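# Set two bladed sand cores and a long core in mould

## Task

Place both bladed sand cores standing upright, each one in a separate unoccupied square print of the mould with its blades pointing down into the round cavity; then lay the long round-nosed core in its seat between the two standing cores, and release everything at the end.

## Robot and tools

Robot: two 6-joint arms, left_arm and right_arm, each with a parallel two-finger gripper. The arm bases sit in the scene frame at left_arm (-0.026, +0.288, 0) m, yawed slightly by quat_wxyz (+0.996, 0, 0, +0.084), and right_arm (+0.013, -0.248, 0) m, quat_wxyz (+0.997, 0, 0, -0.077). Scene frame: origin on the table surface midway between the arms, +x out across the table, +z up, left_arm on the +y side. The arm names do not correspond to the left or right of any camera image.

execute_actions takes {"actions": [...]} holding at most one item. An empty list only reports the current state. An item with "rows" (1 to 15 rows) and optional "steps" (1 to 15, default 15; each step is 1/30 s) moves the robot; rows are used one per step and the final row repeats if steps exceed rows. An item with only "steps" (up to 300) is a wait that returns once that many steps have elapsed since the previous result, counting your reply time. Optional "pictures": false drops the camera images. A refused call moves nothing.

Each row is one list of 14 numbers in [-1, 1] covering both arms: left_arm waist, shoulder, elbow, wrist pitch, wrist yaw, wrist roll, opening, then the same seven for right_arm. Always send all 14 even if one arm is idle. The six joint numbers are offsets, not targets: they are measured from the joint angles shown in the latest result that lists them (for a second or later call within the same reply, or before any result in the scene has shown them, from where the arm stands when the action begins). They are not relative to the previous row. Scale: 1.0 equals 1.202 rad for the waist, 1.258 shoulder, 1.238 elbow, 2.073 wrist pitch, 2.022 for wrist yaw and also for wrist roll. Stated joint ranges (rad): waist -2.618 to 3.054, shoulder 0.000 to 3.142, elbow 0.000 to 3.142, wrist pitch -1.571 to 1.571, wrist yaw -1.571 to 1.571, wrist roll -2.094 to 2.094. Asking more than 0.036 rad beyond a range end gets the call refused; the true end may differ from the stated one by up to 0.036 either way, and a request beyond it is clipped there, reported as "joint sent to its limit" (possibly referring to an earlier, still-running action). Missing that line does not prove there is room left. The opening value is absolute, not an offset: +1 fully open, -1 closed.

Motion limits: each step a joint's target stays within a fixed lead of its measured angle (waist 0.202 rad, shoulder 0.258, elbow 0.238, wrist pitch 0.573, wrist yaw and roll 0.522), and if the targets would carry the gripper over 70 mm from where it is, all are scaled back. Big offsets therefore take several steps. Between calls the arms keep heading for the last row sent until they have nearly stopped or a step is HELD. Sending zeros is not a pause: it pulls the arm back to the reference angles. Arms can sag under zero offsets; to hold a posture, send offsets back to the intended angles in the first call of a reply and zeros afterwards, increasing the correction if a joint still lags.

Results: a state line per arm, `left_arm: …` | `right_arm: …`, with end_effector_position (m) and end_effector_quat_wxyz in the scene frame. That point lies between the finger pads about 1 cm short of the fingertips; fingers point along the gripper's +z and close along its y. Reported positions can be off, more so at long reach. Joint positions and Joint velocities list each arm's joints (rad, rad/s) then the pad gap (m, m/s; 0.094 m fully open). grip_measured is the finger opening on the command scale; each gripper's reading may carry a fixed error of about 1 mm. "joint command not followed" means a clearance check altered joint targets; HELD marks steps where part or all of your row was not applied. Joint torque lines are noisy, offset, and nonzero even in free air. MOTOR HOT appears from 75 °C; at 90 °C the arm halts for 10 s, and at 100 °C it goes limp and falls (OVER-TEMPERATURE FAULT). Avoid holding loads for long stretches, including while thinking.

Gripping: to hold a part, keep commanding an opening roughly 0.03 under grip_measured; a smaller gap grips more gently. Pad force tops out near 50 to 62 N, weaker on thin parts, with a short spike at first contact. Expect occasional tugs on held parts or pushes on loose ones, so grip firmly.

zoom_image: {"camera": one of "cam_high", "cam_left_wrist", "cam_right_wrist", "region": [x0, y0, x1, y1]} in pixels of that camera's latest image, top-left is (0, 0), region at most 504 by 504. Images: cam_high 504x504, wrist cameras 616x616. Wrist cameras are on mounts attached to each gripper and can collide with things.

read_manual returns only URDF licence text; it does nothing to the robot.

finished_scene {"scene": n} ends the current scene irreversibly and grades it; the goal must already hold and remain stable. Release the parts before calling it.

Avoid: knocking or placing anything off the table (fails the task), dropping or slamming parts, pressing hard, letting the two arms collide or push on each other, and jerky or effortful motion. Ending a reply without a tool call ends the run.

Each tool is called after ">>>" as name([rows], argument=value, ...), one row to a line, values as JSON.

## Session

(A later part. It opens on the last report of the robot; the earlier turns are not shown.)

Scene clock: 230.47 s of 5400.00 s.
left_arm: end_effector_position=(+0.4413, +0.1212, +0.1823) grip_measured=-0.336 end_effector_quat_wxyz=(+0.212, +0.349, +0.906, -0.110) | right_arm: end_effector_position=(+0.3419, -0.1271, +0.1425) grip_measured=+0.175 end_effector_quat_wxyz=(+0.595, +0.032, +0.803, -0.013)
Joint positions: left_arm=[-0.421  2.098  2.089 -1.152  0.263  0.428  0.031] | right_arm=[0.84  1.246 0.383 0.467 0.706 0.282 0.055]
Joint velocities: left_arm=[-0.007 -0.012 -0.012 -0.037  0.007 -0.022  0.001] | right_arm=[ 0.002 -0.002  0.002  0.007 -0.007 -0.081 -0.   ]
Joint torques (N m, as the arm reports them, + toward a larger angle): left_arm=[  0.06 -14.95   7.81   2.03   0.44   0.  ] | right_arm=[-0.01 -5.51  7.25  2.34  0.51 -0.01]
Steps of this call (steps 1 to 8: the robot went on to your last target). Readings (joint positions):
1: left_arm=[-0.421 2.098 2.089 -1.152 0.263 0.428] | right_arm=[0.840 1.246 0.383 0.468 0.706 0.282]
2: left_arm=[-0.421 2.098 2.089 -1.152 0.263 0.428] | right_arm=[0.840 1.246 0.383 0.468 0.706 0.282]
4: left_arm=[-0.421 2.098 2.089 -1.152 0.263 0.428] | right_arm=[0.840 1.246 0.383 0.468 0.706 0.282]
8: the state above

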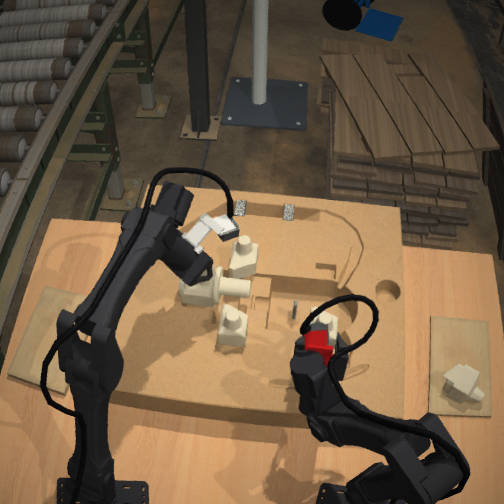

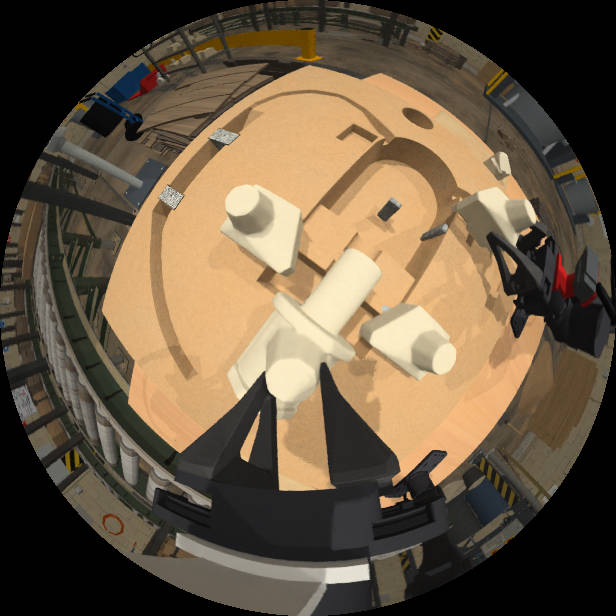

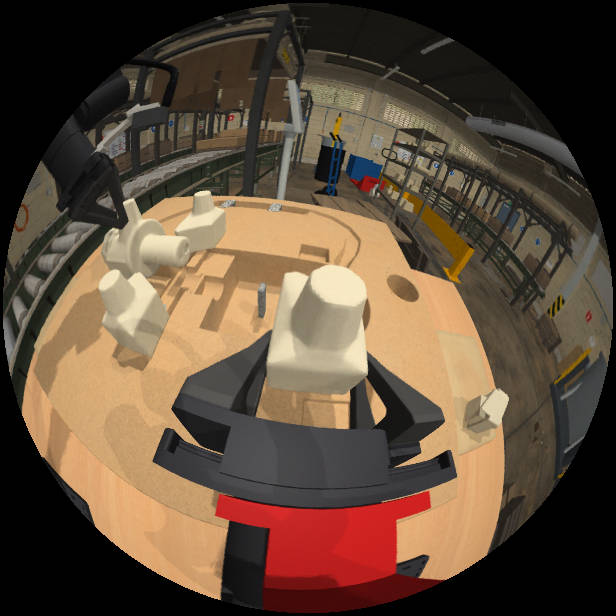

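>>> execute_actions([
  {"rows":[[-0.016,-0.04,0.01,0.025,0.012,0,-0.43,0,-0.02,0.01,0.035,0.01,0,0.1],[-0.016,-0.04,0.01,0.025,0.012,0,-0.43,0,-0.02,0.01,0.035,0.01,0,0.1],[-0.016,-0.04,0,0.03,0.012,0,-0.43,0,-0.02,0.01,0.035,0.01,0,0.1],[-0.016,-0.042,-0.01,0.035,0.012,0,-0.43,0,-0.02,0.01,0.035,0.01,0,0.1],[-0.016,-0.044,-0.025,0.042,0.012,0,-0.43,0,-0.02,0.01,0.035,0.01,0,0.1],[-0.016,-0.046,-0.04,0.049,0.012,0,-0.43,0,-0.02,0.01,0.035,0.01,0,0.1],[-0.016,-0.048,-0.055,0.056,0.012,0,-0.43,0,-0.02,0.01,0.035,0.01,0,0.1],[-0.016,-0.05,-0.07,0.063,0.012,0,-0.43,0,-0.02,0.01,0.035,0.01,0,0.1],[-0.016,-0.052,-0.085,0.07,0.012,0,-0.43,0,-0.02,0.01,0.035,0.01,0,0.1],[-0.016,-0.054,-0.1,0.077,0.012,0,-0.43,0,-0.02,0.01,0.035,0.01,0,0.1],[-0.016,-0.056,-0.115,0.084,0.012,0,-0.43,0,-0.02,0.01,0.035,0.01,0,0.1],[-0.016,-0.058,-0.13,0.09,0.012,0,-0.43,0,-0.02,0.01,0.035,0.01,0,0.1]]},
], pictures=false)

>>> execute_actions([
  {"steps":12},
])

>>> zoom_image(camera="cam_high", region=[160, 215, 380, 385])

>>> zoom_image(camera="cam_right_wrist", region=[80, 170, 260, 350])

Scene clock: 246.27 s of 5400.00 s.
left_arm: end_effector_position=(+0.4387, +0.1193, +0.1501) grip_measured=-0.336 end_effector_quat_wxyz=(+0.207, +0.352, +0.907, -0.106) | right_arm: end_effector_position=(+0.3419, -0.1271, +0.1425) grip_measured=+0.175 end_effector_quat_wxyz=(+0.594, +0.032, +0.803, -0.013)
Joint positions: left_arm=[-0.43   2.073  1.928 -1.024  0.251  0.428  0.031] | right_arm=[0.84  1.246 0.383 0.467 0.706 0.282 0.055]
Joint velocities: left_arm=[-0.007 -0.007 -0.168  0.154 -0.066  0.007 -0.   ] | right_arm=[ 0.002 -0.012 -0.007  0.022  0.007 -0.051  0.   ]
Joint torques (N m, as the arm reports them, + toward a larger angle): left_arm=[ -1.   -14.93   7.84   1.8    0.55   0.01] | right_arm=[ 0.01 -4.48  7.21  2.5   0.43  0.  ]
Steps of this call (steps 1 to 15: the robot went on to your last target; steps 16 to 90: nothing new was sent; then 12.30 s passed at rest; steps 91 to 105: all 15 steps of this action). Readings (joint positions):
91: left_arm=[-0.422 2.098 2.089 -1.152 0.262 0.428] | right_arm=[0.840 1.246 0.383 0.467 0.706 0.282]
92: left_arm=[-0.423 2.098 2.089 -1.152 0.260 0.428] | right_arm=[0.840 1.246 0.383 0.467 0.706 0.282]
94: left_arm=[-0.426 2.097 2.086 -1.150 0.259 0.428] | right_arm=[0.840 1.246 0.383 0.467 0.706 0.282]
98: left_arm=[-0.430 2.082 2.033 -1.116 0.259 0.428] | right_arm=[0.840 1.246 0.383 0.467 0.706 0.282]
105: the state above

Scene clock: 246.67 s of 5400.00 s.
left_arm: end_effector_position=(+0.4400, +0.1191, +0.1496) grip_measured=-0.336 end_effector_quat_wxyz=(+0.210, +0.352, +0.906, -0.105) | right_arm: end_effector_position=(+0.3419, -0.1271, +0.1425) grip_measured=+0.175 end_effector_quat_wxyz=(+0.594, +0.032, +0.803, -0.013)
Joint positions: left_arm=[-0.43   2.073  1.923 -1.014  0.25   0.428  0.031] | right_arm=[0.84  1.246 0.383 0.467 0.706 0.282 0.055]
Joint velocities: left_arm=[-0.007  0.002  0.022 -0.007 -0.066 -0.007 -0.   ] | right_arm=[-0.002  0.002 -0.007 -0.022 -0.051 -0.037 -0.001]
Joint torques (N m, as the arm reports them, + toward a larger angle): left_arm=[ -0.96 -14.95   7.36   2.08   0.51   0.01] | right_arm=[-0.02 -4.51  7.22  2.48  0.41  0.01]
Steps of this call (steps 1 to 12: the robot went on to your last target). Readings (joint positions):
1: left_arm=[-0.430 2.073 1.924 -1.019 0.250 0.428] | right_arm=[0.840 1.246 0.383 0.467 0.706 0.282]
2: left_arm=[-0.430 2.073 1.923 -1.016 0.250 0.428] | right_arm=[0.840 1.246 0.383 0.467 0.706 0.282]
4: left_arm=[-0.430 2.073 1.923 -1.015 0.250 0.428] | right_arm=[0.840 1.246 0.383 0.467 0.706 0.282]
8: left_arm=[-0.430 2.073 1.923 -1.014 0.250 0.428] | right_arm=[0.840 1.246 0.383 0.467 0.706 0.282]
12: the state above

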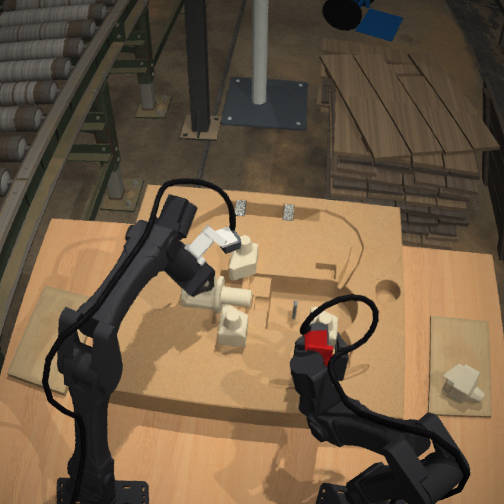

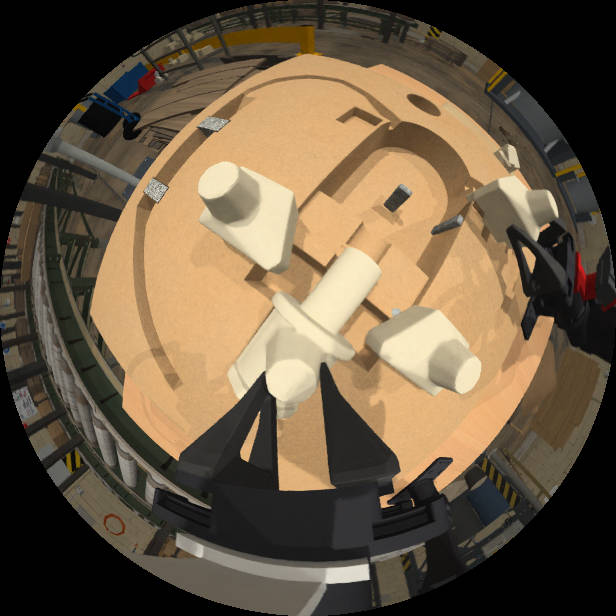

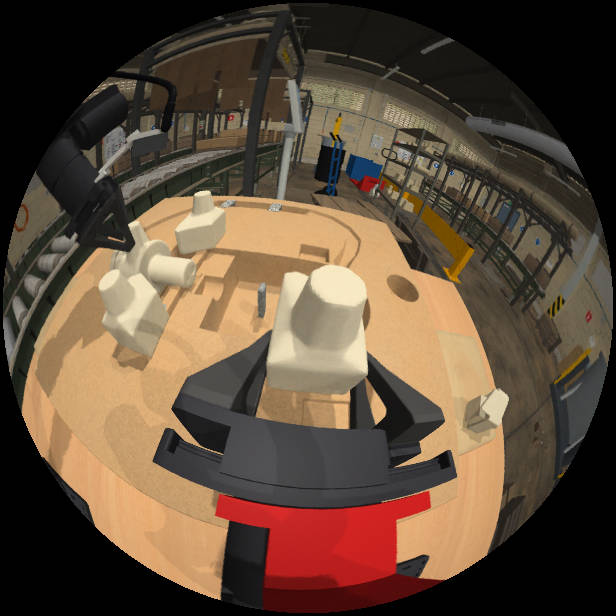

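Region (160, 215, 380, 385) of cam_high's 504x504 image, scaled by 2.291, with more detail than that image has; it fills the top 389 rows of this view, and the rest is white.

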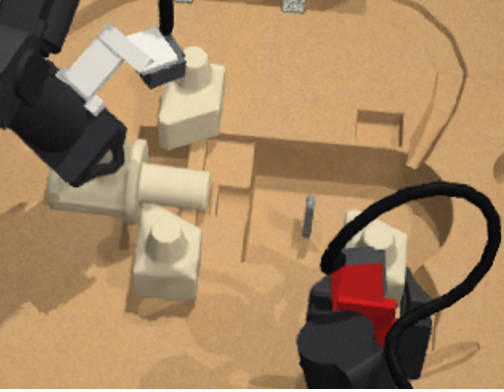

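Region (80, 170, 260, 350) of cam_right_wrist's 616x616 image, scaled by 2.800, with more detail than that image has.

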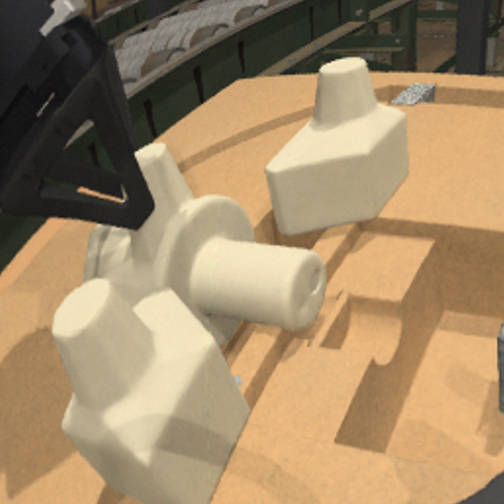

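>>> execute_actions([
  {"rows":[[0,-0.02,-0.02,0.03,0,0,-0.43,0,-0.02,0.01,0.035,0.01,0,0.1],[0,-0.02,-0.03,0.03,0,0,-0.43,0,-0.02,0.01,0.035,0.01,0,0.1],[0,-0.02,-0.03,0.03,0,0,-0.43,0,-0.02,0.01,0.035,0.01,0,0.1],[0,-0.02,-0.03,0.03,0,0,-0.43,0,-0.02,0.01,0.035,0.01,0,0.1],[0,-0.02,-0.03,0.03,0,0,-0.43,0,-0.02,0.01,0.035,0.01,0,0.1],[0,-0.02,-0.03,0.025,0,0,-0.43,0,-0.02,0.01,0.035,0.01,0,0.1],[0,-0.02,-0.03,0.02,0,0,-0.43,0,-0.02,0.01,0.035,0.01,0,0.1],[0,-0.02,-0.03,0.015,0,0,-0.36,0,-0.02,0.01,0.035,0.01,0,0.1],[0,-0.02,-0.03,0.015,0,0,-0.3,0,-0.02,0.01,0.035,0.01,0,0.1],[0,-0.02,-0.03,0.015,0,0,-0.2,0,-0.02,0.01,0.035,0.01,0,0.1],[0,-0.02,-0.03,0.015,0,0,0,0,-0.02,0.01,0.035,0.01,0,0.1]]},
], pictures=false)

>>> execute_actions([
  {"rows":[[0,-0.04,0.03,0,0,0,0,0,-0.02,0.01,0.035,0.01,0,0.1],[0,-0.06,0.04,-0.01,0,0,0,0,-0.02,0.01,0.035,0.01,0,0.1],[0,-0.08,0.05,-0.02,0,0,0,0,-0.02,0.01,0.035,0.01,0,0.1],[0,-0.1,0.06,-0.03,0,0,0,0,-0.02,0.01,0.035,0.01,0,0.1],[0,-0.12,0.07,-0.04,0,0,0,0,-0.02,0.01,0.035,0.01,0,0.1],[0,-0.14,0.07,-0.05,0,0,0,0,-0.02,0.01,0.035,0.01,0,0.1],[0,-0.16,0.07,-0.06,0,0,0,0,-0.02,0.01,0.035,0.01,0,0.1],[0,-0.19,0.06,-0.07,0,0,0,0,-0.02,0.01,0.035,0.01,0,0.1],[0,-0.22,0.04,-0.07,0,0,0,0,-0.02,0.01,0.035,0.01,0,0.1],[0,-0.25,0.02,-0.07,0,0,0,0,-0.02,0.01,0.035,0.01,0,0.1],[0,-0.28,0,-0.07,0,0,0,0,-0.02,0.01,0.035,0.01,0,0.1]]},
])

>>> zoom_image(camera="cam_right_wrist", region=[80, 170, 260, 350])

Scene clock: 269.00 s of 5400.00 s.
left_arm: end_effector_position=(+0.4401, +0.1205, +0.1446) grip_measured=-0.002 end_effector_quat_wxyz=(+0.211, +0.349, +0.907, -0.102) | right_arm: end_effector_position=(+0.3419, -0.1271, +0.1425) grip_measured=+0.175 end_effector_quat_wxyz=(+0.594, +0.032, +0.803, -0.013)
Joint positions: left_arm=[-0.43   2.066  1.892 -0.986  0.242  0.422  0.047] | right_arm=[0.84  1.246 0.383 0.467 0.706 0.282 0.055]
Joint velocities: left_arm=[-0.002 -0.037 -0.002  0.051  0.022  0.037  0.001] | right_arm=[-0.002 -0.002  0.002  0.022 -0.037  0.007 -0.   ]
Joint torques (N m, as the arm reports them, + toward a larger angle): left_arm=[ -0.05 -12.29   6.53   1.54   0.23   0.05] | right_arm=[ 0.01 -4.53  7.22  2.47  0.43 -0.01]
Steps of this call (steps 1 to 15: the robot went on to your last target; steps 16 to 90: nothing new was sent; then 18.83 s passed at rest; steps 91 to 105: all 15 steps of this action). Readings (joint positions):
91: left_arm=[-0.430 2.073 1.919 -1.011 0.249 0.428] | right_arm=[0.840 1.246 0.383 0.467 0.706 0.282]
92: left_arm=[-0.430 2.073 1.912 -1.006 0.247 0.428] | right_arm=[0.840 1.246 0.383 0.467 0.706 0.282]
94: left_arm=[-0.430 2.073 1.897 -0.995 0.243 0.425] | right_arm=[0.840 1.246 0.383 0.467 0.706 0.282]
98: left_arm=[-0.430 2.073 1.892 -0.986 0.243 0.420] | right_arm=[0.840 1.246 0.383 0.467 0.706 0.282]
105: the state above

Scene clock: 269.50 s of 5400.00 s.
left_arm: end_effector_position=(+0.3838, +0.1363, +0.3151) grip_measured=-0.002 end_effector_quat_wxyz=(+0.360, +0.351, +0.861, -0.083) | right_arm: end_effector_position=(+0.3419, -0.1271, +0.1425) grip_measured=+0.175 end_effector_quat_wxyz=(+0.594, +0.032, +0.803, -0.013)
Joint positions: left_arm=[-0.43   1.687  1.927 -1.086  0.239  0.422  0.047] | right_arm=[0.84  1.246 0.383 0.467 0.706 0.282 0.055]
Joint velocities: left_arm=[ 0.002 -0.33  -0.007 -0.007 -0.022 -0.095  0.001] | right_arm=[ 0.007 -0.012  0.012  0.007  0.022  0.007  0.   ]
Joint torques (N m, as the arm reports them, + toward a larger angle): left_arm=[ 0.02 -3.46  3.73  1.59  0.17  0.01] | right_arm=[ 0.05 -4.5   7.17  2.49  0.42 -0.01]
Steps of this call (steps 1 to 15: all 15 steps of this action). Readings (joint positions):
1: left_arm=[-0.430 2.062 1.892 -0.986 0.242 0.422] | right_arm=[0.840 1.246 0.383 0.467 0.706 0.282]
2: left_arm=[-0.430 2.056 1.892 -0.988 0.242 0.422] | right_arm=[0.840 1.246 0.383 0.467 0.706 0.282]
4: left_arm=[-0.430 2.030 1.899 -1.005 0.239 0.422] | right_arm=[0.840 1.246 0.383 0.467 0.706 0.282]
8: left_arm=[-0.430 1.923 1.931 -1.048 0.239 0.422] | right_arm=[0.840 1.246 0.383 0.467 0.706 0.282]
15: the state above

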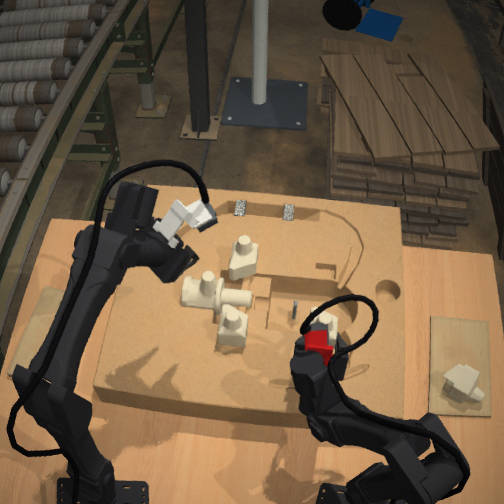

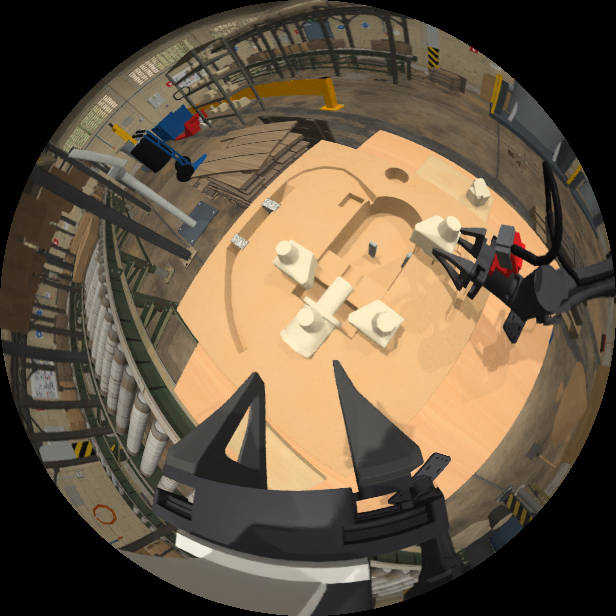

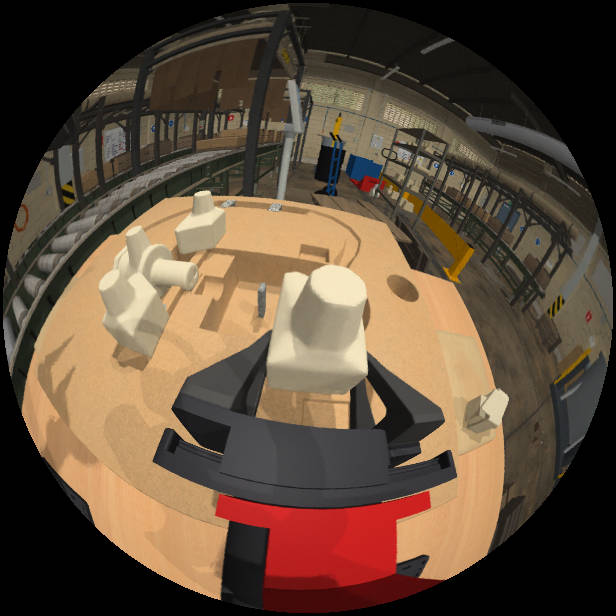

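Region (80, 170, 260, 350) of cam_right_wrist's 616x616 image, scaled by 2.800, with more detail than that image has.

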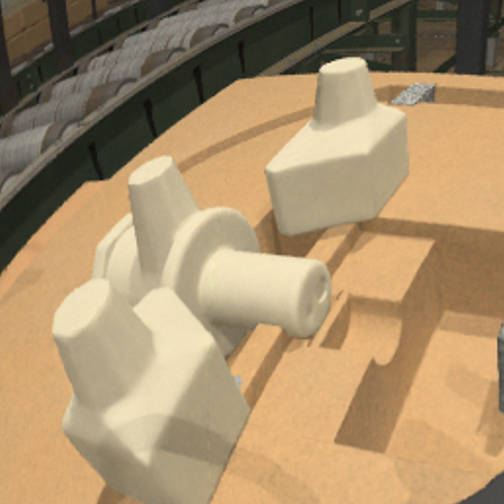

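>>> execute_actions([
  {"rows":[[-0.02,-0.06,-0.08,0.08,0.02,0.06,-1,0,-0.02,0.01,0.035,0.01,0,0.1],[-0.04,-0.12,-0.16,0.16,0.04,0.12,-1,0,-0.02,0.01,0.035,0.01,0,0.1],[-0.06,-0.18,-0.24,0.24,0.06,0.18,-1,0,-0.02,0.01,0.035,0.01,0,0.1],[-0.08,-0.24,-0.32,0.32,0.08,0.24,-1,0,-0.02,0.01,0.035,0.01,0,0.1],[-0.1,-0.3,-0.4,0.4,0.1,0.3,-1,0,-0.02,0.01,0.035,0.01,0,0.1],[-0.1,-0.36,-0.48,0.48,0.12,0.36,-1,0,-0.02,0.01,0.035,0.01,0,0.1],[-0.1,-0.42,-0.56,0.56,0.14,0.42,-1,0,-0.02,0.01,0.035,0.01,0,0.1],[-0.1,-0.48,-0.64,0.62,0.155,0.49,-1,0,-0.02,0.01,0.035,0.01,0,0.1],[-0.1,-0.5,-0.8,0.62,0.155,0.49,-1,0,-0.02,0.01,0.035,0.01,0,0.1]]},
], pictures=false)

>>> execute_actions([
  {"steps":18},
], pictures=false)

>>> execute_actions([
  {"rows":[[0,0,-0.1,0.08,0,0,-1,0,-0.02,0.01,0.035,0.01,0,0.1],[0,0,-0.2,0.16,0,0,-1,0,-0.02,0.01,0.035,0.01,0,0.1],[0,0,-0.3,0.25,0,0,-1,0,-0.02,0.01,0.035,0.01,0,0.1],[0,0.04,-0.4,0.25,0,0,-1,0,-0.02,0.01,0.035,0.01,0,0.1],[0,0.08,-0.43,0.25,0,0,-1,0,-0.02,0.01,0.035,0.01,0,0.1],[0,0.12,-0.43,0.25,0,0,-1,0,-0.02,0.01,0.035,0.01,0,0.1],[0,0.16,-0.43,0.25,0,0,-1,0,-0.02,0.01,0.035,0.01,0,0.1]]},
], pictures=false)

>>> execute_actions([
  {"steps":15},
])

>>> zoom_image(camera="cam_left_wrist", region=[260, 200, 400, 340])

Scene clock: 290.33 s of 5400.00 s.
left_arm: end_effector_position=(+0.2695, +0.0789, +0.4179) grip_measured=-0.993 end_effector_quat_wxyz=(+0.710, +0.614, +0.310, +0.153) | right_arm: end_effector_position=(+0.3419, -0.1271, +0.1425) grip_measured=+0.175 end_effector_quat_wxyz=(+0.594, +0.032, +0.803, -0.013)
Joint positions: left_arm=[-0.542  1.022  1.023  0.06   0.518  1.285  0.   ] | right_arm=[0.84  1.246 0.383 0.467 0.706 0.282 0.055]
Joint velocities: left_arm=[-0.007  0.042 -0.984  1.033  0.271  0.872 -0.   ] | right_arm=[-0.017  0.002 -0.022  0.022 -0.007  0.007 -0.   ]
Joint torques (N m, as the arm reports them, + toward a larger angle): left_arm=[-0.76  0.8   5.49  2.12 -0.06 -0.07] | right_arm=[-0.02 -4.54  7.2   2.49  0.41  0.  ]
Steps of this call (steps 1 to 30: the robot went on to your last target; steps 31 to 90: nothing new was sent; then 17.33 s passed at rest; steps 91 to 105: all 15 steps of this action). Readings (joint positions):
91: left_arm=[-0.431 1.697 1.892 -1.085 0.241 0.440] | right_arm=[0.840 1.246 0.383 0.467 0.706 0.282]
92: left_arm=[-0.435 1.666 1.842 -1.019 0.247 0.479] | right_arm=[0.840 1.246 0.383 0.467 0.706 0.282]
94: left_arm=[-0.461 1.562 1.691 -0.850 0.273 0.594] | right_arm=[0.840 1.246 0.383 0.467 0.706 0.282]
98: left_arm=[-0.527 1.330 1.446 -0.543 0.370 0.862] | right_arm=[0.840 1.246 0.383 0.467 0.706 0.282]
105: the state above

Scene clock: 290.93 s of 5400.00 s.
left_arm: end_effector_position=(+0.2801, +0.0705, +0.3955) grip_measured=-0.993 end_effector_quat_wxyz=(+0.703, +0.634, +0.257, +0.192) | right_arm: end_effector_position=(+0.3419, -0.1271, +0.1425) grip_measured=+0.175 end_effector_quat_wxyz=(+0.594, +0.032, +0.803, -0.013)
Joint positions: left_arm=[-0.542  1.065  0.942  0.198  0.543  1.413  0.   ] | right_arm=[0.84  1.246 0.383 0.467 0.706 0.282 0.055]
Joint velocities: left_arm=[-0.017 -0.002 -0.017 -0.022 -0.081  0.125 -0.   ] | right_arm=[-0.007  0.012  0.017 -0.066  0.022 -0.022 -0.001]
Joint torques (N m, as the arm reports them, + toward a larger angle): left_arm=[-0.79 -3.22  7.3   2.44  0.08 -0.04] | right_arm=[-0.02 -4.52  7.2   2.5   0.43 -0.01]
Steps of this call (steps 1 to 18: the robot went on to your last target). Readings (joint positions):
1: left_arm=[-0.542 1.029 0.993 0.088 0.524 1.311] | right_arm=[0.840 1.246 0.383 0.467 0.706 0.282]
2: left_arm=[-0.542 1.040 0.971 0.105 0.527 1.333] | right_arm=[0.840 1.246 0.383 0.467 0.706 0.282]
4: left_arm=[-0.542 1.059 0.947 0.125 0.532 1.363] | right_arm=[0.840 1.246 0.383 0.467 0.706 0.282]
8: left_arm=[-0.542 1.065 0.942 0.161 0.538 1.395] | right_arm=[0.840 1.246 0.383 0.467 0.706 0.282]
18: the state above

Scene clock: 291.43 s of 5400.00 s.
left_arm: end_effector_position=(+0.2792, +0.0710, +0.1709) grip_measured=-0.993 end_effector_quat_wxyz=(+0.625, +0.693, +0.340, +0.118) | right_arm: end_effector_position=(+0.3419, -0.1271, +0.1425) grip_measured=+0.175 end_effector_quat_wxyz=(+0.594, +0.032, +0.803, -0.013)
Joint positions: left_arm=[-0.542  1.281  0.399  0.657  0.542  1.418  0.   ] | right_arm=[0.84  1.246 0.383 0.467 0.706 0.282 0.055]
Joint velocities: left_arm=[-0.002 -0.002 -0.002  0.593  0.007 -0.037 -0.001] | right_arm=[-0.027 -0.007 -0.022  0.037 -0.066 -0.066  0.   ]
Joint torques (N m, as the arm reports them, + toward a larger angle): left_arm=[ 0.09 -4.66  7.6   2.19  0.1  -0.06] | right_arm=[ 0.   -4.45  7.16  2.49  0.41 -0.02]
Steps of this call (steps 1 to 15: all 15 steps of this action). Readings (joint positions):
1: left_arm=[-0.542 1.065 0.925 0.233 0.543 1.414] | right_arm=[0.840 1.246 0.383 0.467 0.706 0.282]
2: left_arm=[-0.542 1.061 0.880 0.309 0.543 1.414] | right_arm=[0.840 1.246 0.383 0.467 0.706 0.282]
4: left_arm=[-0.542 1.060 0.743 0.482 0.543 1.414] | right_arm=[0.840 1.246 0.383 0.467 0.706 0.282]
8: left_arm=[-0.542 1.173 0.531 0.604 0.543 1.415] | right_arm=[0.840 1.246 0.383 0.467 0.706 0.282]
15: the state above

Scene clock: 291.93 s of 5400.00 s.
left_arm: end_effector_position=(+0.2817, +0.0700, +0.1845) grip_measured=-0.993 end_effector_quat_wxyz=(+0.642, +0.682, +0.324, +0.134) | right_arm: end_effector_position=(+0.3419, -0.1271, +0.1425) grip_measured=+0.175 end_effector_quat_wxyz=(+0.594, +0.032, +0.803, -0.013)
Joint positions: left_arm=[-0.542  1.281  0.399  0.719  0.542  1.418  0.   ] | right_arm=[0.84  1.246 0.383 0.467 0.706 0.282 0.055]
Joint velocities: left_arm=[ 0.007 -0.022  0.002  0.007 -0.007  0.022 -0.001] | right_arm=[ 0.002 -0.017 -0.027 -0.066  0.022 -0.007  0.001]
Joint torques (N m, as the arm reports them, + toward a larger angle): left_arm=[ 0.07 -4.74  7.53  2.42  0.09 -0.06] | right_arm=[-0.06 -4.45  7.2   2.49  0.43 -0.01]
Steps of this call (steps 1 to 15: the robot went on to your last target). Readings (joint positions):
1: left_arm=[-0.542 1.281 0.399 0.672 0.542 1.418] | right_arm=[0.840 1.246 0.383 0.467 0.706 0.282]
2: left_arm=[-0.542 1.281 0.399 0.683 0.542 1.418] | right_arm=[0.840 1.246 0.383 0.467 0.706 0.282]
4: left_arm=[-0.542 1.281 0.399 0.698 0.542 1.418] | right_arm=[0.840 1.246 0.383 0.467 0.706 0.282]
8: left_arm=[-0.542 1.281 0.399 0.712 0.542 1.418] | right_arm=[0.840 1.246 0.383 0.467 0.706 0.282]
15: the state above

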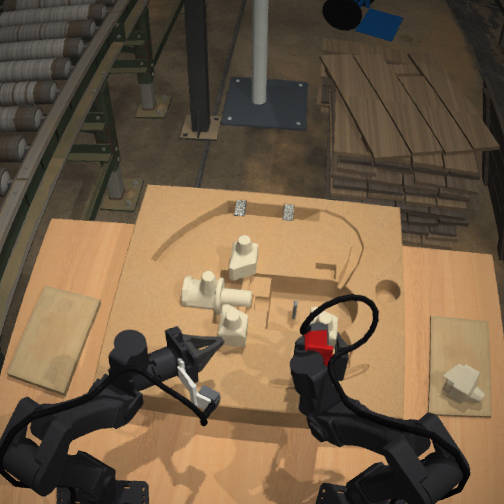

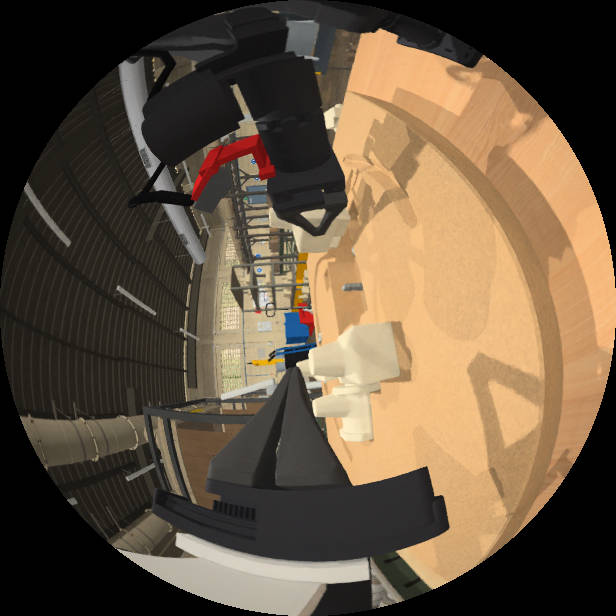

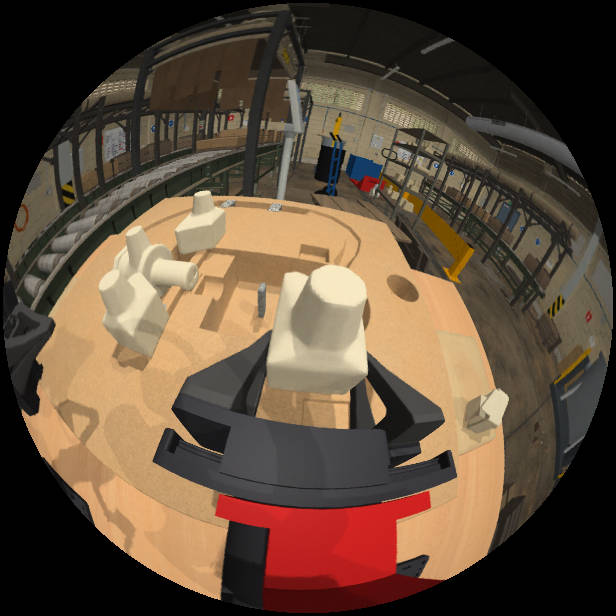

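Region (260, 200, 400, 340) of cam_left_wrist's 616x616 image, scaled by 3.600, with more detail than that image has.

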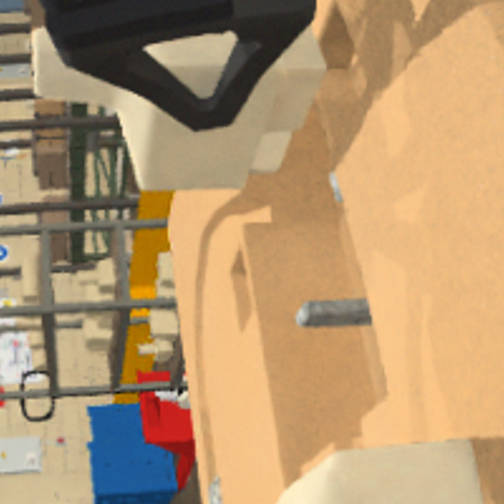

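>>> zoom_image(camera="cam_left_wrist", region=[305, 170, 395, 260])

Region (305, 170, 395, 260) of cam_left_wrist's 616x616 image, scaled by 5.600, with more detail than that image has.

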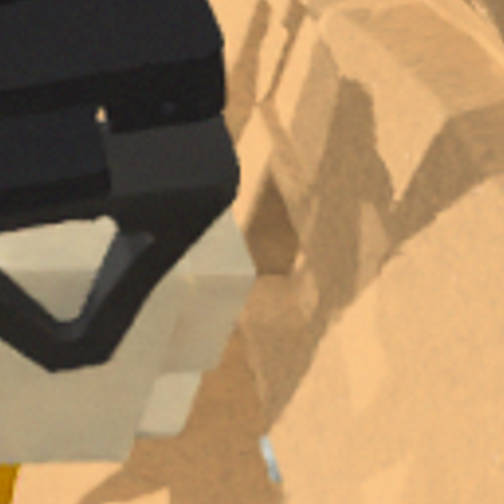

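>>> execute_actions([
  {"rows":[[0,0,0,0,0,0,-1,0,0,-0.01,0.04,0.01,0,0.1],[0,0,0,0,0,0,-1,0,0.005,-0.02,0.045,0.01,0,0.1],[0,0,0,0,0,0,-1,0,0.01,-0.03,0.052,0.01,0,0.1],[0,0,0,0,0,0,-1,0,0.015,-0.03,0.056,0.01,0,0.1]]},
], pictures=false)

>>> execute_actions([
  {"steps":8},
])

>>> zoom_image(camera="cam_left_wrist", region=[305, 170, 395, 260])

Scene clock: 312.07 s of 5400.00 s.
left_arm: end_effector_position=(+0.2819, +0.0700, +0.1854) grip_measured=-0.993 end_effector_quat_wxyz=(+0.643, +0.681, +0.322, +0.136) | right_arm: end_effector_position=(+0.3406, -0.1289, +0.1408) grip_measured=+0.175 end_effector_quat_wxyz=(+0.604, +0.039, +0.796, -0.006)
Joint positions: left_arm=[-0.542  1.281  0.399  0.723  0.542  1.421  0.   ] | right_arm=[0.84  1.255 0.351 0.539 0.71  0.282 0.055]
Joint velocities: left_arm=[ 0.007 -0.007 -0.012  0.007 -0.007 -0.037 -0.001] | right_arm=[-0.007  0.002 -0.027 -0.051 -0.051  0.022  0.   ]
Joint torques (N m, as the arm reports them, + toward a larger angle): left_arm=[ 0.12 -3.57  6.77  2.46  0.09 -0.03] | right_arm=[ 0.02 -2.11  6.    2.24  0.35 -0.01]
Steps of this call (steps 1 to 15: the robot went on to your last target; steps 16 to 90: nothing new was sent; then 16.63 s passed at rest; steps 91 to 105: all 15 steps of this action). Readings (joint positions):
91: left_arm=[-0.542 1.281 0.399 0.720 0.542 1.419] | right_arm=[0.840 1.246 0.382 0.470 0.706 0.282]
92: left_arm=[-0.542 1.281 0.399 0.721 0.542 1.419] | right_arm=[0.840 1.246 0.376 0.477 0.706 0.282]
94: left_arm=[-0.542 1.281 0.399 0.722 0.542 1.420] | right_arm=[0.840 1.246 0.361 0.504 0.706 0.282]
98: left_arm=[-0.542 1.281 0.399 0.722 0.542 1.421] | right_arm=[0.840 1.249 0.351 0.530 0.708 0.282]
105: the state above

Scene clock: 312.33 s of 5400.00 s.
left_arm: end_effector_position=(+0.2819, +0.0700, +0.1854) grip_measured=-0.993 end_effector_quat_wxyz=(+0.643, +0.681, +0.322, +0.136) | right_arm: end_effector_position=(+0.3406, -0.1289, +0.1408) grip_measured=+0.175 end_effector_quat_wxyz=(+0.604, +0.039, +0.796, -0.006)
Joint positions: left_arm=[-0.542  1.281  0.399  0.723  0.542  1.421  0.   ] | right_arm=[0.84  1.255 0.351 0.539 0.71  0.282 0.055]
Joint velocities: left_arm=[-0.007  0.002 -0.012  0.007  0.066  0.007  0.001] | right_arm=[ 0.002  0.017  0.002 -0.051  0.007  0.037  0.   ]
Joint torques (N m, as the arm reports them, + toward a larger angle): left_arm=[ 0.02 -3.65  6.73  2.46  0.08 -0.02] | right_arm=[ 0.02 -2.12  5.94  2.22  0.35 -0.01]
Steps of this call (steps 1 to 8: the robot went on to your last target). Readings (joint positions):
1: left_arm=[-0.542 1.281 0.399 0.723 0.542 1.421] | right_arm=[0.840 1.255 0.351 0.539 0.710 0.282]
2: left_arm=[-0.542 1.281 0.399 0.723 0.542 1.421] | right_arm=[0.840 1.255 0.351 0.539 0.710 0.282]
4: left_arm=[-0.542 1.281 0.399 0.723 0.542 1.421] | right_arm=[0.840 1.255 0.351 0.539 0.710 0.282]
8: the state above

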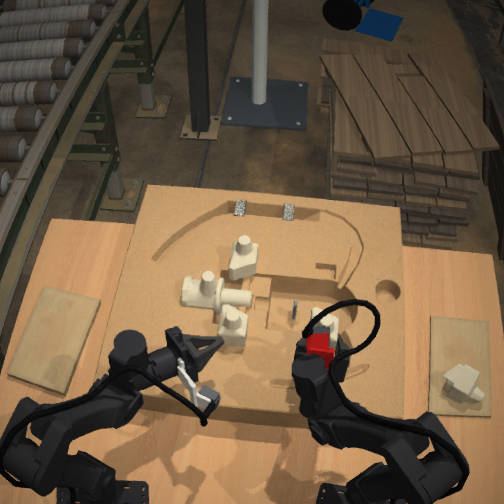

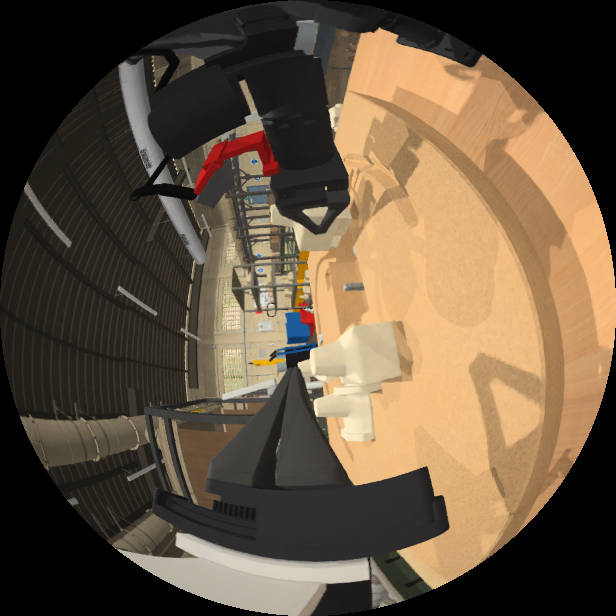

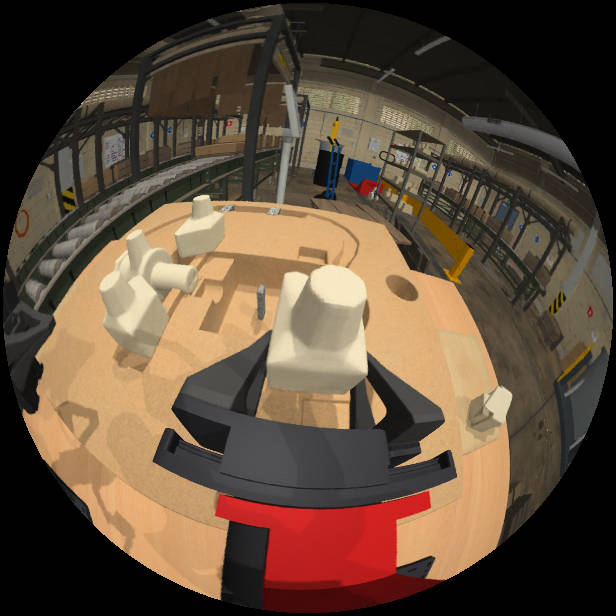

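Region (305, 170, 395, 260) of cam_left_wrist's 616x616 image, scaled by 5.600, with more detail than that image has.

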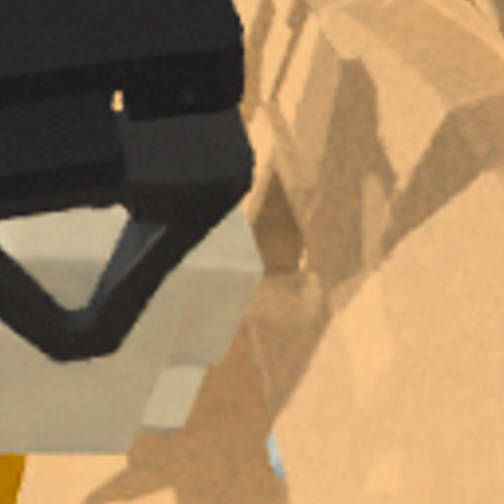

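>>> execute_actions([
  {"rows":[[0,0,0,0,0,0,-1,0,-0.04,0.03,0.03,0,0,0.1],[0,0,0,0,0,0,-1,0,-0.05,0.04,0.02,0,0,0.1],[0,0,0,0,0,0,-1,0,-0.06,0.05,0.01,0,0,0.1],[0,0,0,0,0,0,-1,0,-0.07,0.07,0,0,0,0.1],[0,0,0,0,0,0,-1,0,-0.08,0.09,-0.02,0,0,0.1],[0,0,0,0,0,0,-1,0,-0.09,0.11,-0.04,0,0,0.1],[0,0,0,0,0,0,-1,0,-0.09,0.12,-0.07,0,0,0.1]]},
], pictures=false)

>>> execute_actions([
  {"steps":10},
])

>>> zoom_image(camera="cam_left_wrist", region=[270, 160, 390, 280])

>>> zoom_image(camera="cam_right_wrist", region=[230, 320, 400, 450])

Scene clock: 325.63 s of 5400.00 s.
left_arm: end_effector_position=(+0.2820, +0.0700, +0.1861) grip_measured=-0.993 end_effector_quat_wxyz=(+0.644, +0.681, +0.320, +0.138) | right_arm: end_effector_position=(+0.3474, -0.1217, +0.1804) grip_measured=+0.175 end_effector_quat_wxyz=(+0.611, +0.041, +0.790, +0.005)
Joint positions: left_arm=[-0.542  1.281  0.399  0.726  0.542  1.424  0.   ] | right_arm=[0.84  1.175 0.468 0.37  0.701 0.282 0.055]
Joint velocities: left_arm=[-0.007 -0.012 -0.002  0.022  0.051  0.022 -0.   ] | right_arm=[-0.017 -0.012 -0.002 -0.286  0.007  0.007  0.001]
Joint torques (N m, as the arm reports them, + toward a larger angle): left_arm=[ 0.07 -3.62  6.73  2.46  0.07 -0.02] | right_arm=[ 0.   -4.89  8.92  2.49  0.27  0.  ]
Steps of this call (steps 1 to 15: the robot went on to your last target; steps 16 to 90: nothing new was sent; then 9.80 s passed at rest; steps 91 to 105: all 15 steps of this action). Readings (joint positions):
91: left_arm=[-0.542 1.281 0.399 0.723 0.542 1.421] | right_arm=[0.840 1.254 0.351 0.539 0.710 0.282]
92: left_arm=[-0.542 1.281 0.399 0.723 0.542 1.422] | right_arm=[0.840 1.249 0.351 0.536 0.708 0.282]
94: left_arm=[-0.542 1.281 0.399 0.725 0.542 1.423] | right_arm=[0.840 1.234 0.359 0.510 0.705 0.282]
98: left_arm=[-0.542 1.281 0.399 0.726 0.542 1.423] | right_arm=[0.840 1.195 0.430 0.414 0.701 0.282]
105: the state above

Scene clock: 325.97 s of 5400.00 s.
left_arm: end_effector_position=(+0.2820, +0.0700, +0.1861) grip_measured=-0.993 end_effector_quat_wxyz=(+0.644, +0.681, +0.320, +0.138) | right_arm: end_effector_position=(+0.3455, -0.1231, +0.1739) grip_measured=+0.175 end_effector_quat_wxyz=(+0.601, +0.034, +0.798, -0.004)
Joint positions: left_arm=[-0.542  1.281  0.399  0.726  0.542  1.424  0.   ] | right_arm=[0.84  1.175 0.468 0.336 0.7   0.282 0.055]
Joint velocities: left_arm=[-0.002  0.007 -0.012 -0.007  0.022 -0.081 -0.001] | right_arm=[ 0.007 -0.027 -0.002 -0.022 -0.051 -0.007 -0.   ]
Joint torques (N m, as the arm reports them, + toward a larger angle): left_arm=[ 0.1  -3.7   6.79  2.46  0.07 -0.06] | right_arm=[ 0.06 -4.83  8.88  2.38  0.27  0.  ]
Steps of this call (steps 1 to 10: the robot went on to your last target). Readings (joint positions):
1: left_arm=[-0.542 1.281 0.399 0.726 0.542 1.424] | right_arm=[0.840 1.175 0.468 0.360 0.701 0.282]
2: left_arm=[-0.542 1.281 0.399 0.726 0.542 1.424] | right_arm=[0.840 1.175 0.468 0.354 0.701 0.282]
4: left_arm=[-0.542 1.281 0.399 0.726 0.542 1.424] | right_arm=[0.840 1.175 0.468 0.345 0.700 0.282]
8: left_arm=[-0.542 1.281 0.399 0.726 0.542 1.424] | right_arm=[0.840 1.175 0.468 0.338 0.700 0.282]
10: the state above

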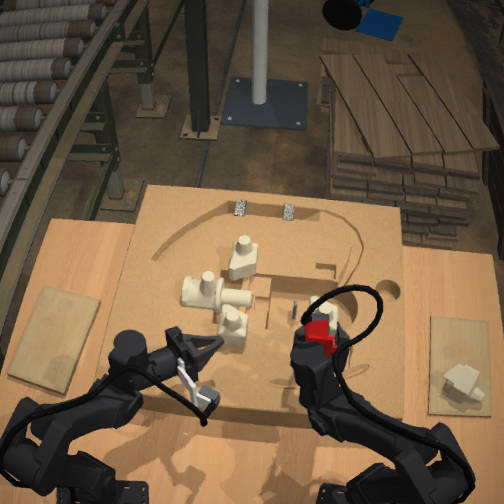

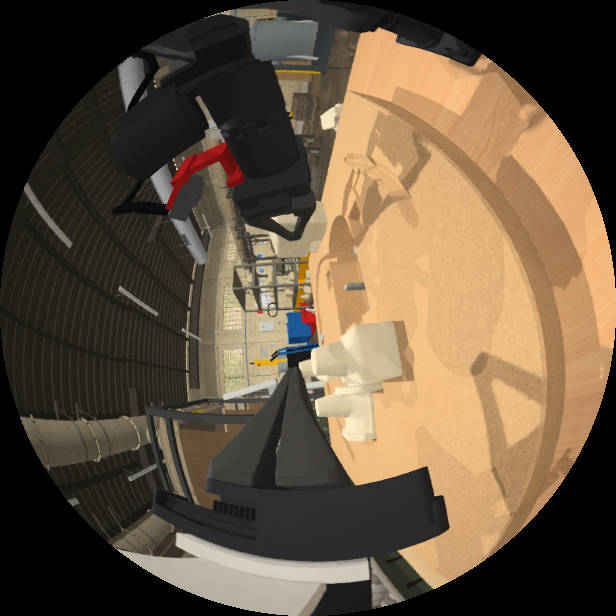

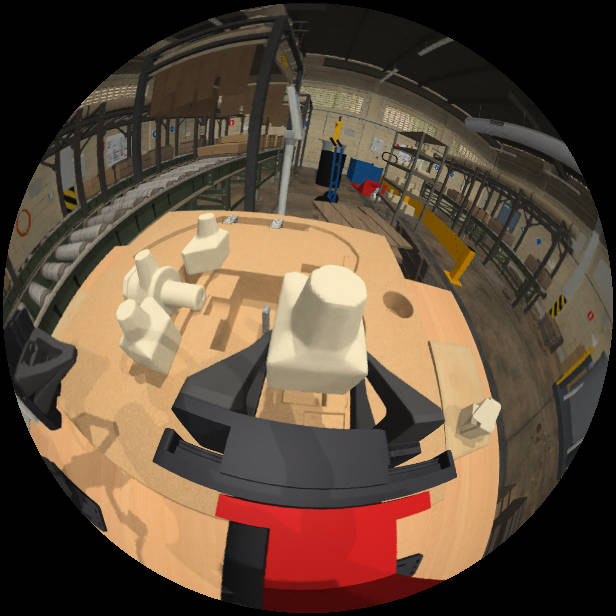

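Region (270, 160, 390, 280) of cam_left_wrist's 616x616 image, scaled by 4.200, with more detail than that image has.

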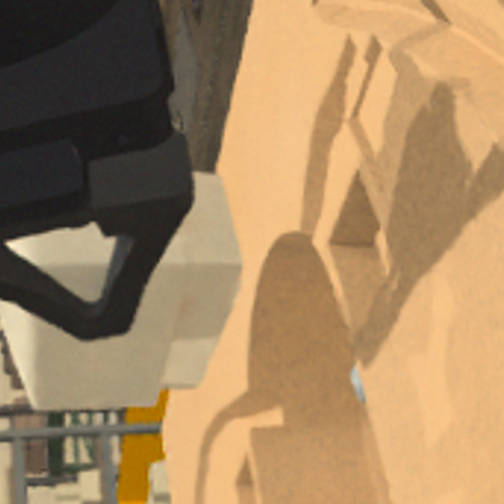

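Region (230, 320, 400, 450) of cam_right_wrist's 616x616 image, scaled by 2.965, with more detail than that image has; it fills the top 385 rows of this view, and the rest is white.

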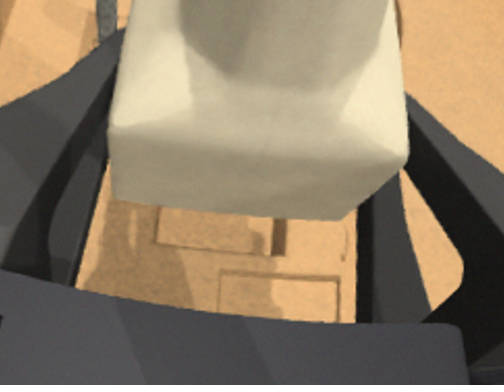

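>>> execute_actions([
  {"rows":[[0,0,0,0,0,0,-1,0,0.007,-0.006,0.03,0.01,0,0.1],[0,0,0,0,0,0,-1,0,0.014,-0.012,0.036,0.01,0,0.1],[0,0,0,0,0,0,-1,0,0.021,-0.018,0.042,0.01,0,0.1],[0,0,0,0,0,0,-1,0,0.028,-0.024,0.048,0.01,0,0.1],[0,0,0,0,0,0,-1,0,0.035,-0.03,0.055,0.01,0,0.1],[0,0,0,0,0,0,-1,0,0.042,-0.036,0.062,0.01,0,0.1],[0,0,0,0,0,0,-1,0,0.049,-0.042,0.069,0.01,0,0.1],[0,0,0,0,0,0,-1,0,0.056,-0.048,0.076,0.01,0,0.1],[0,0,0,0,0,0,-1,0,0.063,-0.054,0.083,0.01,0,0.1],[0,0,0,0,0,0,-1,0,0.07,-0.06,0.09,0.01,0,0.1],[0,0,0,0,0,0,-1,0,0.077,-0.066,0.097,0.01,0,0.1],[0,0,0,0,0,0,-1,0,0.084,-0.072,0.104,0.01,0,0.1],[0,0,0,0,0,0,-1,0,0.092,-0.078,0.111,0.01,0,0.1],[0,0,0,0,0,0,-1,0,0.1,-0.08,0.118,0.01,0,0.1],[0,0,0,0,0,0,-1,0,0.105,-0.08,0.125,0.01,0,0.1]]},
], pictures=false)

>>> execute_actions([
  {"steps":12},
])

>>> zoom_image(camera="cam_left_wrist", region=[270, 160, 390, 280])

Scene clock: 342.23 s of 5400.00 s.
left_arm: end_effector_position=(+0.2821, +0.0699, +0.1869) grip_measured=-0.993 end_effector_quat_wxyz=(+0.645, +0.681, +0.318, +0.140) | right_arm: end_effector_position=(+0.3439, -0.1257, +0.1355) grip_measured=+0.175 end_effector_quat_wxyz=(+0.592, +0.029, +0.805, -0.016)
Joint positions: left_arm=[-0.542  1.281  0.399  0.73   0.542  1.427  0.   ] | right_arm=[0.841 1.284 0.38  0.499 0.708 0.28  0.055]
Joint velocities: left_arm=[-0.022 -0.012 -0.012 -0.037 -0.037 -0.022  0.   ] | right_arm=[-0.017  0.32  -0.115  0.388  0.037 -0.007  0.001]
Joint torques (N m, as the arm reports them, + toward a larger angle): left_arm=[ 0.03 -3.67  6.72  2.47  0.08 -0.05] | right_arm=[-0.04 -2.81  6.08  2.13  0.32  0.01]
Steps of this call (steps 1 to 30: the robot went on to your last target; steps 31 to 90: nothing new was sent; then 12.77 s passed at rest; steps 91 to 105: all 15 steps of this action). Readings (joint positions):
91: left_arm=[-0.542 1.281 0.399 0.727 0.542 1.425] | right_arm=[0.840 1.175 0.467 0.335 0.699 0.282]
92: left_arm=[-0.542 1.281 0.399 0.727 0.542 1.425] | right_arm=[0.840 1.175 0.463 0.339 0.699 0.282]
94: left_arm=[-0.542 1.281 0.399 0.728 0.542 1.426] | right_arm=[0.840 1.186 0.452 0.352 0.700 0.282]
98: left_arm=[-0.542 1.281 0.399 0.729 0.542 1.426] | right_arm=[0.840 1.228 0.418 0.383 0.700 0.282]
105: the state above

Scene clock: 342.63 s of 5400.00 s.
left_arm: end_effector_position=(+0.2821, +0.0699, +0.1870) grip_measured=-0.993 end_effector_quat_wxyz=(+0.645, +0.681, +0.318, +0.140) | right_arm: end_effector_position=(+0.3444, -0.1253, +0.1313) grip_measured=+0.175 end_effector_quat_wxyz=(+0.593, +0.030, +0.805, -0.016)
Joint positions: left_arm=[-0.542  1.281  0.399  0.73   0.542  1.427  0.   ] | right_arm=[0.841 1.305 0.37  0.534 0.708 0.28  0.055]
Joint velocities: left_arm=[ 0.007 -0.012 -0.002 -0.022  0.037 -0.022 -0.001] | right_arm=[-0.002  0.012  0.007 -0.051 -0.007 -0.022 -0.001]
Joint torques (N m, as the arm reports them, + toward a larger angle): left_arm=[ 0.07 -3.64  6.8   2.45  0.06 -0.01] | right_arm=[-0.03 -2.96  6.15  2.38  0.32  0.03]
Steps of this call (steps 1 to 12: the robot went on to your last target). Readings (joint positions):
1: left_arm=[-0.542 1.281 0.399 0.730 0.542 1.427] | right_arm=[0.841 1.293 0.377 0.510 0.708 0.280]
2: left_arm=[-0.542 1.281 0.399 0.730 0.542 1.427] | right_arm=[0.841 1.300 0.375 0.519 0.708 0.280]
4: left_arm=[-0.542 1.281 0.399 0.730 0.542 1.427] | right_arm=[0.841 1.305 0.372 0.528 0.708 0.280]
8: left_arm=[-0.542 1.281 0.399 0.730 0.542 1.427] | right_arm=[0.841 1.305 0.370 0.533 0.708 0.280]
12: the state above

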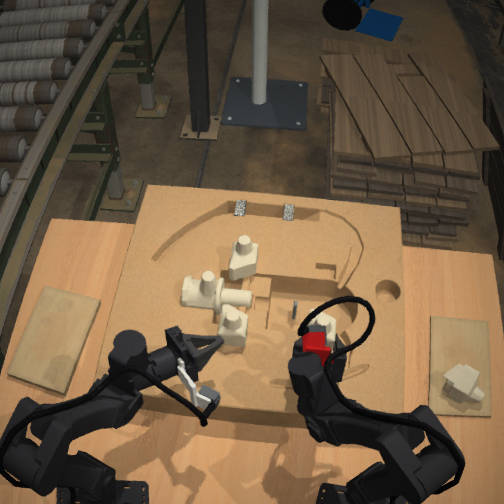

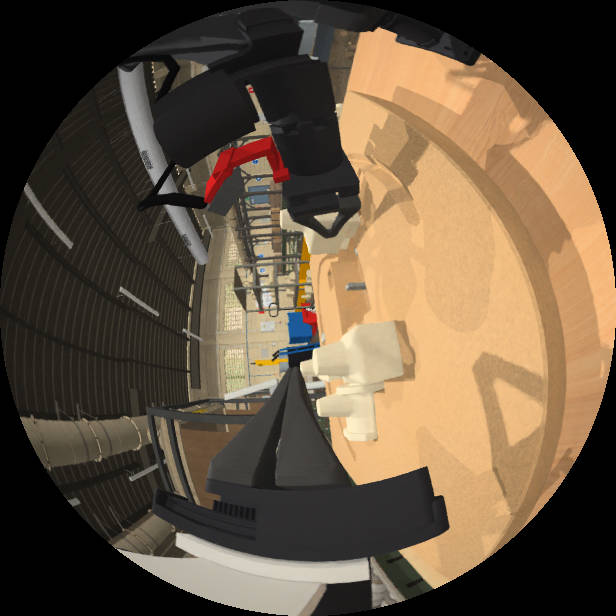

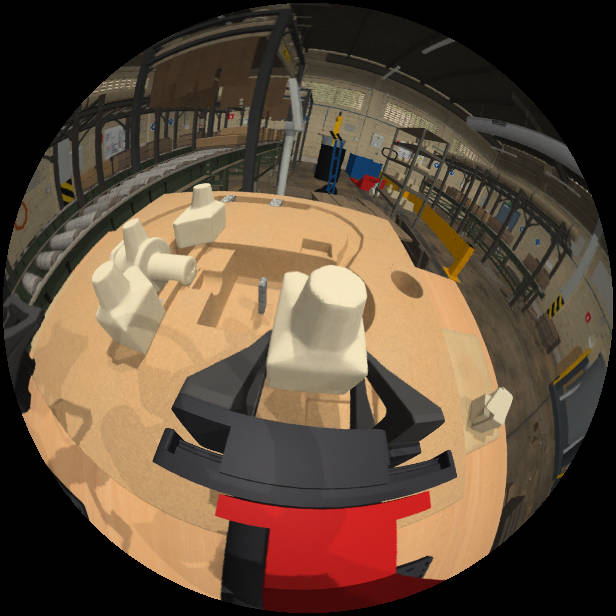

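Region (270, 160, 390, 280) of cam_left_wrist's 616x616 image, scaled by 4.200, with more detail than that image has.

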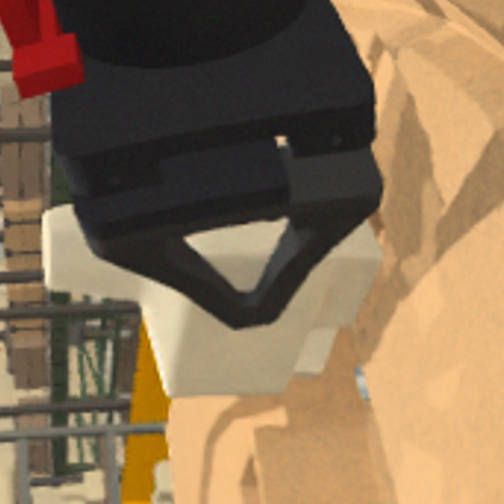

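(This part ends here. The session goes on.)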